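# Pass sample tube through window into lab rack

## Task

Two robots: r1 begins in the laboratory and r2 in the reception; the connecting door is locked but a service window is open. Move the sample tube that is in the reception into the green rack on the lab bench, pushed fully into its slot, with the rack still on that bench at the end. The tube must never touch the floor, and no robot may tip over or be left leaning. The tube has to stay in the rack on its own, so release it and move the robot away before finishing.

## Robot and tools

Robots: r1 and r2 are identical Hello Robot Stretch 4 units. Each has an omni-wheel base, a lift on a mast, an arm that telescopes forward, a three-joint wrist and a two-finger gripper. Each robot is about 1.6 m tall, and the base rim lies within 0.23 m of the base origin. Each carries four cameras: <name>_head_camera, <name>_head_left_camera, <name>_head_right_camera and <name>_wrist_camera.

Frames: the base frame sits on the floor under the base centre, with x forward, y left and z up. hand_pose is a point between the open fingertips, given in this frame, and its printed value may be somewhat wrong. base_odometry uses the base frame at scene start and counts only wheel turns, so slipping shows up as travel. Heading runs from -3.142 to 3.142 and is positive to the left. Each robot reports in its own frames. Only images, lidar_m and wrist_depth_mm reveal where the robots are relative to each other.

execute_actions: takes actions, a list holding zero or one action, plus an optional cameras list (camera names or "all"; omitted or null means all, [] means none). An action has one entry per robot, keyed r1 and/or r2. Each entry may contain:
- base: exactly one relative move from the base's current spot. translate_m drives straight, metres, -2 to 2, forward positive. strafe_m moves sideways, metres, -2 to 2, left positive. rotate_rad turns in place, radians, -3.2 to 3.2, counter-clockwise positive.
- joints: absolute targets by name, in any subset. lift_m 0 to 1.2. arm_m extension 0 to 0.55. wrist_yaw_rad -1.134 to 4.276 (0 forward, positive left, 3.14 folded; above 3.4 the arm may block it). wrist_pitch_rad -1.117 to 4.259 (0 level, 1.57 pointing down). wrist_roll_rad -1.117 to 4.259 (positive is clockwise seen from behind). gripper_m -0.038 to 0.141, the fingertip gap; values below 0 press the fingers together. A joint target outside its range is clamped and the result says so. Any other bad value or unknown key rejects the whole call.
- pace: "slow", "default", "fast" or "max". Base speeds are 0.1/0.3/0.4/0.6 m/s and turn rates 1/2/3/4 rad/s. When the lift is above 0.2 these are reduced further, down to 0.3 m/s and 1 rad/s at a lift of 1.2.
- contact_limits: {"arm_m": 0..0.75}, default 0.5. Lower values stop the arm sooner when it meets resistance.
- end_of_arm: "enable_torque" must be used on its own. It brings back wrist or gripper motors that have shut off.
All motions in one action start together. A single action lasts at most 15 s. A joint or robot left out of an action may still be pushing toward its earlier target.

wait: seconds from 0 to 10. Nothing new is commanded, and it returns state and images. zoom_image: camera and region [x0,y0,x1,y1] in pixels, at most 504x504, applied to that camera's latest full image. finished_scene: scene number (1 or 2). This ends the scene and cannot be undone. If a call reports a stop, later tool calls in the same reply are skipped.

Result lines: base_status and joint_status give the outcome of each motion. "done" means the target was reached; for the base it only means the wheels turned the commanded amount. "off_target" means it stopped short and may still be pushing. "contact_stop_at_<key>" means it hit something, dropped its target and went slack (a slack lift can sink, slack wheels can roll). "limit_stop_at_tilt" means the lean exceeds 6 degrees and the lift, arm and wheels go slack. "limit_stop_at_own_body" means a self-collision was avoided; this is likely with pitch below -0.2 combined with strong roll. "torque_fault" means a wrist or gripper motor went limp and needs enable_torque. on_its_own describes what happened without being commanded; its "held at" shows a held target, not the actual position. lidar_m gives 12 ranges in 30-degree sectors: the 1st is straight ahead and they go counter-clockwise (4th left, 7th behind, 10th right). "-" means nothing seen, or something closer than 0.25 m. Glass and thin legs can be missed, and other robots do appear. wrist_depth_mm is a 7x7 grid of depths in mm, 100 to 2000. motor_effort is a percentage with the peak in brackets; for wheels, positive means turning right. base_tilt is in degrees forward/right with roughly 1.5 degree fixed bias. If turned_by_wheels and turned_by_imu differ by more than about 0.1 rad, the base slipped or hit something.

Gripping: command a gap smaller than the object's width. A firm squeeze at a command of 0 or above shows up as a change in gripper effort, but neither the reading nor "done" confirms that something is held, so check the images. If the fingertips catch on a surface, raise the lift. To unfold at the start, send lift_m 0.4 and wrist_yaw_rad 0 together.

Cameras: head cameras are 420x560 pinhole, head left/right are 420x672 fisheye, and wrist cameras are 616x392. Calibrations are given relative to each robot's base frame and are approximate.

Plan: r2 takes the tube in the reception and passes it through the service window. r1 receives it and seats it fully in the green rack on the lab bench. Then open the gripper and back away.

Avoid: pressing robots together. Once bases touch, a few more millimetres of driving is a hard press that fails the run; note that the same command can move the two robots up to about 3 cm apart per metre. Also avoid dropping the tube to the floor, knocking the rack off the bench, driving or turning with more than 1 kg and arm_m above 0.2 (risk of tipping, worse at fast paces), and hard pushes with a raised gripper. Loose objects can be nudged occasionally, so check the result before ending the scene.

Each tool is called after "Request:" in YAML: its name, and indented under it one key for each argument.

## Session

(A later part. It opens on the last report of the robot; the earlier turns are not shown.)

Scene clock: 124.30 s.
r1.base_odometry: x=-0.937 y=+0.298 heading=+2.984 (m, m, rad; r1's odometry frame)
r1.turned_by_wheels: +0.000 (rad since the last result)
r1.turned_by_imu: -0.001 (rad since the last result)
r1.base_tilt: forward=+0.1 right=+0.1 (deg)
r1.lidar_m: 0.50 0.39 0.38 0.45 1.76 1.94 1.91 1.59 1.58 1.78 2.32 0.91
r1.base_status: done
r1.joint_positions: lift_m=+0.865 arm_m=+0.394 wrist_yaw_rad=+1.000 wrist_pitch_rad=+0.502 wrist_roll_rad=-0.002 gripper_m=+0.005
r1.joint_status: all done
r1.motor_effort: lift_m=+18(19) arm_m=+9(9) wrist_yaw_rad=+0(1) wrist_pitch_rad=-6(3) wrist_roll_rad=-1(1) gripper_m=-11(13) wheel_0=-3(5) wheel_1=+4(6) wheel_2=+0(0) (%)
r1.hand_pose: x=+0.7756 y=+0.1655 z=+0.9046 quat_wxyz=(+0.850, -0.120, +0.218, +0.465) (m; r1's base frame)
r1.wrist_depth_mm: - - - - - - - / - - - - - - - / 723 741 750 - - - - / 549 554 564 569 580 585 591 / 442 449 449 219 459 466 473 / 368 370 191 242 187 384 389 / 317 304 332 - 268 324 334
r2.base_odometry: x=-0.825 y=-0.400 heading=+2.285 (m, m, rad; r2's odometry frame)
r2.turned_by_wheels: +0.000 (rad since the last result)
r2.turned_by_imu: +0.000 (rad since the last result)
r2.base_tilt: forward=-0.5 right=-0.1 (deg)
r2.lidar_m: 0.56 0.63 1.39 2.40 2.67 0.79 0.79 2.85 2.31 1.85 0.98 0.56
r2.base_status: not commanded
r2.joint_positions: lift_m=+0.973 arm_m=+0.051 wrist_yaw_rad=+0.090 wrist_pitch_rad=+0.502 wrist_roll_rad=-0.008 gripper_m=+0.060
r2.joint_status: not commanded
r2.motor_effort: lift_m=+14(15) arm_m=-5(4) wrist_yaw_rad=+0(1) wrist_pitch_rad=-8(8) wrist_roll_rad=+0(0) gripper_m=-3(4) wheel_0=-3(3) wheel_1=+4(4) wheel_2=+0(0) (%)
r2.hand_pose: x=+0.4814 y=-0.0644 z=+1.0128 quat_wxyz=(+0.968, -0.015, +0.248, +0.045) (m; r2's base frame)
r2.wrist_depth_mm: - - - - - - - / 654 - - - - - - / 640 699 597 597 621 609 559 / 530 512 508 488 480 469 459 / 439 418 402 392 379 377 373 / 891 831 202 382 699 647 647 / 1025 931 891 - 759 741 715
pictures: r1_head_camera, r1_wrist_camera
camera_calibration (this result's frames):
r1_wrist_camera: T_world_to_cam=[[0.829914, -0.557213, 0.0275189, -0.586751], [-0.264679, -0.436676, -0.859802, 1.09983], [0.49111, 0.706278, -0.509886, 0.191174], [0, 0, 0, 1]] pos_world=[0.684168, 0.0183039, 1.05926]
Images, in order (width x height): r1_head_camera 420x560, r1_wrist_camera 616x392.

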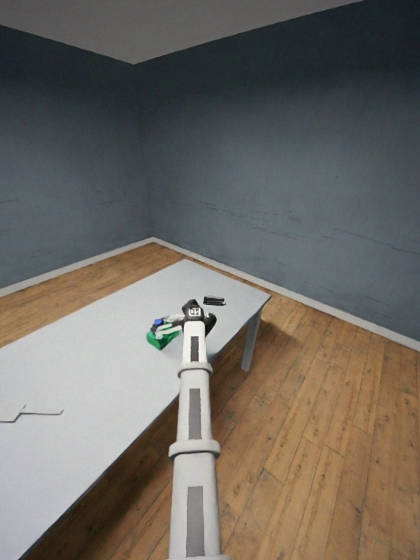

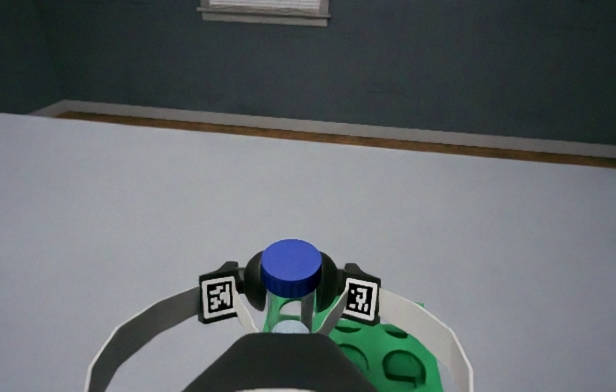

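Request:
execute_actions:
  actions:
    - {"r1":{"joints":{"lift_m":0.833},"pace":"slow"}}
  cameras: ["r1_wrist_camera"]

Request:
execute_actions:
  actions:
    - {"r1":{"joints":{"gripper_m":0.06}}}
  cameras: []

Request:
execute_actions:
  actions:
    - {"r1":{"joints":{"lift_m":0.9},"pace":"fast"}}
  cameras: []

Request:
execute_actions:
  actions:
    - {"r1":{"base":{"translate_m":-0.3},"joints":{"arm_m":0.1,"wrist_yaw_rad":0.2},"pace":"fast"}}
  cameras: ["r1_wrist_camera"]

Scene clock: 132.47 s.
r1.base_odometry: x=-0.937 y=+0.298 heading=+2.984 (m, m, rad; r1's odometry frame)
r1.turned_by_wheels: +0.000 (rad since the last result)
r1.turned_by_imu: -0.001 (rad since the last result)
r1.base_tilt: forward=+0.1 right=+0.1 (deg)
r1.lidar_m: 0.48 0.39 0.38 0.44 1.76 1.94 1.89 1.58 1.57 1.79 2.32 0.90
r1.base_status: not commanded
r1.joint_positions: lift_m=+0.833 arm_m=+0.394 wrist_yaw_rad=+1.000 wrist_pitch_rad=+0.502 wrist_roll_rad=-0.002 gripper_m=+0.005
r1.joint_status: all done
r1.motor_effort: lift_m=+18(17) arm_m=+9(9) wrist_yaw_rad=+0(0) wrist_pitch_rad=-5(5) wrist_roll_rad=-1(1) gripper_m=-13(12) wheel_0=-3(3) wheel_1=+4(4) wheel_2=+0(0) (%)
r1.hand_pose: x=+0.7756 y=+0.1655 z=+0.8726 quat_wxyz=(+0.850, -0.120, +0.218, +0.465) (m; r1's base frame)
r1.wrist_depth_mm: - - - - - - - / - - - - - - - / 647 661 668 676 691 - - / 488 496 504 508 521 525 525 / 392 397 402 220 407 415 421 / 330 330 190 241 186 342 347 / 283 270 294 - 240 286 296
r2.base_odometry: x=-0.825 y=-0.400 heading=+2.285 (m, m, rad; r2's odometry frame)
r2.turned_by_wheels: +0.000 (rad since the last result)
r2.turned_by_imu: +0.000 (rad since the last result)
r2.base_tilt: forward=-0.6 right=-0.2 (deg)
r2.lidar_m: 0.56 0.59 1.43 2.39 2.66 0.79 0.78 2.89 2.30 1.88 0.93 0.57
r2.base_status: not commanded
r2.joint_positions: lift_m=+0.973 arm_m=+0.051 wrist_yaw_rad=+0.090 wrist_pitch_rad=+0.502 wrist_roll_rad=-0.008 gripper_m=+0.060
r2.joint_status: not commanded
r2.motor_effort: lift_m=+14(15) arm_m=-5(4) wrist_yaw_rad=+0(1) wrist_pitch_rad=-8(8) wrist_roll_rad=+0(0) gripper_m=-3(4) wheel_0=-3(3) wheel_1=+5(4) wheel_2=+0(0) (%)
r2.hand_pose: x=+0.4814 y=-0.0644 z=+1.0128 quat_wxyz=(+0.968, -0.015, +0.248, +0.045) (m; r2's base frame)
r2.wrist_depth_mm: - - - - - - - / 647 - - - - - - / 640 707 591 591 627 615 559 / 530 512 504 492 477 466 455 / 430 418 404 397 382 373 370 / 866 820 200 384 699 661 654 / 1025 931 878 - 768 741 707
pictures: r1_wrist_camera
camera_calibration (this result's frames):
r1_wrist_camera: T_world_to_cam=[[0.829914, -0.557213, 0.027519, -0.585871], [-0.264679, -0.436676, -0.859802, 1.07231], [0.491109, 0.706278, -0.509886, 0.17485], [0, 0, 0, 1]] pos_world=[0.684169, 0.0183039, 1.02725]
Images, in order (width x height): r1_wrist_camera 616x392.

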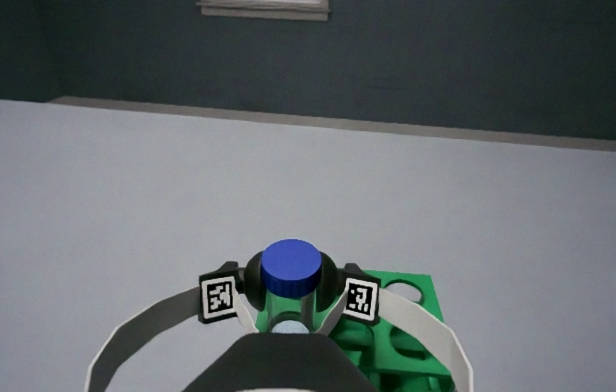

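Scene clock: 133.80 s.
r1.base_odometry: x=-0.937 y=+0.298 heading=+2.984 (m, m, rad; r1's odometry frame)
r1.turned_by_wheels: +0.000 (rad since the last result)
r1.turned_by_imu: +0.000 (rad since the last result)
r1.base_tilt: forward=+0.1 right=+0.1 (deg)
r1.lidar_m: 0.49 0.39 0.39 0.46 1.75 1.95 1.88 1.57 1.55 1.79 2.33 0.91
r1.base_status: not commanded
r1.joint_positions: lift_m=+0.833 arm_m=+0.394 wrist_yaw_rad=+1.000 wrist_pitch_rad=+0.502 wrist_roll_rad=-0.002 gripper_m=+0.060
r1.joint_status: all done
r1.motor_effort: lift_m=+18(18) arm_m=+9(8) wrist_yaw_rad=+0(2) wrist_pitch_rad=-3(5) wrist_roll_rad=-1(1) gripper_m=-2(14) wheel_0=-3(3) wheel_1=+4(4) wheel_2=+0(0) (%)
r1.hand_pose: x=+0.7757 y=+0.1656 z=+0.8727 quat_wxyz=(+0.850, -0.120, +0.217, +0.465) (m; r1's base frame)
r1.wrist_depth_mm: - - - - - - - / - - - - - - - / 647 661 676 691 699 - - / 492 500 504 504 521 521 530 / 392 397 399 289 407 415 421 / 330 330 198 255 202 343 347 / 283 277 296 - 242 294 297
r2.base_odometry: x=-0.825 y=-0.400 heading=+2.285 (m, m, rad; r2's odometry frame)
r2.turned_by_wheels: +0.000 (rad since the last result)
r2.turned_by_imu: +0.000 (rad since the last result)
r2.base_tilt: forward=-0.6 right=+0.0 (deg)
r2.lidar_m: 0.57 0.59 1.42 2.36 2.68 0.79 0.81 2.84 2.27 1.90 0.95 0.57
r2.base_status: not commanded
r2.joint_positions: lift_m=+0.973 arm_m=+0.051 wrist_yaw_rad=+0.090 wrist_pitch_rad=+0.502 wrist_roll_rad=-0.008 gripper_m=+0.060
r2.joint_status: not commanded
r2.motor_effort: lift_m=+15(15) arm_m=-4(5) wrist_yaw_rad=-1(2) wrist_pitch_rad=-7(8) wrist_roll_rad=+0(0) gripper_m=-2(2) wheel_0=-3(3) wheel_1=+4(4) wheel_2=+0(0) (%)
r2.hand_pose: x=+0.4814 y=-0.0644 z=+1.0128 quat_wxyz=(+0.968, -0.015, +0.248, +0.045) (m; r2's base frame)
r2.wrist_depth_mm: - - - - - - - / 661 - - - - - - / 640 699 603 597 627 609 569 / 535 517 500 496 480 462 455 / 430 413 404 392 387 377 370 / 866 842 201 384 691 668 661 / 1008 931 878 - 759 741 715
pictures: none
No camera images: the call's "cameras" was empty. Leave "cameras" out to get every camera's image.

Scene clock: 134.80 s.
r1.base_odometry: x=-0.937 y=+0.298 heading=+2.984 (m, m, rad; r1's odometry frame)
r1.turned_by_wheels: +0.000 (rad since the last result)
r1.turned_by_imu: +0.000 (rad since the last result)
r1.base_tilt: forward=+0.1 right=+0.1 (deg)
r1.lidar_m: 0.47 0.39 0.38 0.47 1.77 1.94 1.90 1.58 1.58 1.79 2.32 0.90
r1.base_status: not commanded
r1.joint_positions: lift_m=+0.900 arm_m=+0.394 wrist_yaw_rad=+1.000 wrist_pitch_rad=+0.502 wrist_roll_rad=-0.002 gripper_m=+0.060
r1.joint_status: all done
r1.motor_effort: lift_m=+22(26) arm_m=+9(9) wrist_yaw_rad=+0(1) wrist_pitch_rad=-3(2) wrist_roll_rad=-1(1) gripper_m=-1(2) wheel_0=-3(3) wheel_1=+4(4) wheel_2=+0(0) (%)
r1.hand_pose: x=+0.7757 y=+0.1656 z=+0.9393 quat_wxyz=(+0.850, -0.120, +0.217, +0.465) (m; r1's base frame)
r1.wrist_depth_mm: - - - - - - - / - - - - - - - / 820 - - - - - - / 615 627 634 647 640 654 668 / 496 500 504 512 521 525 530 / 415 415 198 410 202 430 439 / 355 349 370 - 303 368 375
r2.base_odometry: x=-0.825 y=-0.400 heading=+2.285 (m, m, rad; r2's odometry frame)
r2.turned_by_wheels: +0.000 (rad since the last result)
r2.turned_by_imu: +0.000 (rad since the last result)
r2.base_tilt: forward=-0.6 right=-0.1 (deg)
r2.lidar_m: 0.55 0.64 1.41 2.37 2.67 0.77 0.79 2.84 2.29 1.87 0.96 0.54
r2.base_status: not commanded
r2.joint_positions: lift_m=+0.973 arm_m=+0.051 wrist_yaw_rad=+0.090 wrist_pitch_rad=+0.502 wrist_roll_rad=-0.008 gripper_m=+0.060
r2.joint_status: not commanded
r2.motor_effort: lift_m=+15(15) arm_m=-4(4) wrist_yaw_rad=+0(1) wrist_pitch_rad=-8(7) wrist_roll_rad=+0(1) gripper_m=-5(3) wheel_0=-3(3) wheel_1=+5(4) wheel_2=+0(0) (%)
r2.hand_pose: x=+0.4814 y=-0.0644 z=+1.0128 quat_wxyz=(+0.968, -0.015, +0.248, +0.045) (m; r2's base frame)
r2.wrist_depth_mm: - - - - - - - / 661 - - - - - - / 640 699 591 597 634 609 564 / 525 521 504 488 473 469 449 / 436 418 399 394 382 377 375 / 878 820 200 382 691 654 654 / 1025 946 878 - 768 750 715
pictures: none
No camera images: the call's "cameras" was empty. Leave "cameras" out to get every camera's image.

Scene clock: 137.00 s.
r1.base_odometry: x=-0.640 y=+0.251 heading=+2.984 (m, m, rad; r1's odometry frame)
r1.turned_by_wheels: +0.000 (rad since the last result)
r1.turned_by_imu: -0.001 (rad since the last result)
r1.base_tilt: forward=+0.1 right=+0.1 (deg)
r1.lidar_m: 0.71 0.59 0.59 1.80 1.62 1.70 1.65 1.37 1.37 1.56 2.55 1.35
r1.base_status: done
r1.joint_positions: lift_m=+0.900 arm_m=+0.102 wrist_yaw_rad=+0.200 wrist_pitch_rad=+0.502 wrist_roll_rad=-0.002 gripper_m=+0.060
r1.joint_status: all done
r1.motor_effort: lift_m=+21(22) arm_m=-8(11) wrist_yaw_rad=-1(8) wrist_pitch_rad=-5(5) wrist_roll_rad=-1(1) gripper_m=+0(1) wheel_0=+0(6) wheel_1=-2(7) wheel_2=+0(9) (%)
r1.hand_pose: x=+0.5376 y=-0.0355 z=+0.9393 quat_wxyz=(+0.964, -0.026, +0.247, +0.097) (m; r1's base frame)
r1.wrist_depth_mm: - - - - - - 1921 / - - - 1281 1336 - 1983 / 809 820 788 820 878 1025 - / 609 627 634 676 1983 - - / 492 500 544 1756 1756 1708 1756 / 445 544 198 1366 202 1430 1464 / 1205 1160 1281 - 1229 1255 1255
r2.base_odometry: x=-0.825 y=-0.400 heading=+2.285 (m, m, rad; r2's odometry frame)
r2.turned_by_wheels: +0.000 (rad since the last result)
r2.turned_by_imu: +0.000 (rad since the last result)
r2.base_tilt: forward=-0.4 right=-0.1 (deg)
r2.lidar_m: 0.55 0.63 1.41 2.38 2.67 0.81 0.80 2.82 2.29 1.85 0.96 0.56
r2.base_status: not commanded
r2.joint_positions: lift_m=+0.973 arm_m=+0.051 wrist_yaw_rad=+0.090 wrist_pitch_rad=+0.502 wrist_roll_rad=-0.008 gripper_m=+0.060
r2.joint_status: not commanded
r2.motor_effort: lift_m=+14(15) arm_m=-5(4) wrist_yaw_rad=-2(0) wrist_pitch_rad=-8(8) wrist_roll_rad=+1(1) gripper_m=-2(3) wheel_0=-3(3) wheel_1=+4(5) wheel_2=+0(0) (%)
r2.hand_pose: x=+0.4814 y=-0.0644 z=+1.0128 quat_wxyz=(+0.968, -0.015, +0.248, +0.045) (m; r2's base frame)
r2.wrist_depth_mm: - - - - - - - / 654 - - - - - - / 634 691 591 591 634 609 569 / 525 517 508 496 480 466 455 / 439 421 402 397 379 377 370 / 854 820 200 384 707 661 661 / 1025 946 878 - 759 732 715
pictures: r1_wrist_camera
camera_calibration (this result's frames):
r1_wrist_camera: T_world_to_cam=[[0.178687, -0.983521, 0.027518, -0.167157], [-0.497583, -0.114458, -0.859832, 1.11558], [0.848812, 0.139948, -0.509836, 0.255247], [0, 0, 0, 1]] pos_world=[0.368305, -0.0724363, 1.09394]
Images, in order (width x height): r1_wrist_camera 616x392.

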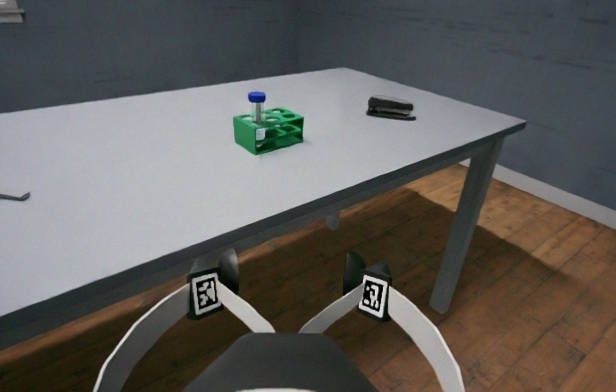

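Request:
finished_scene:
  scene: 2

The scene is finished: the task was done.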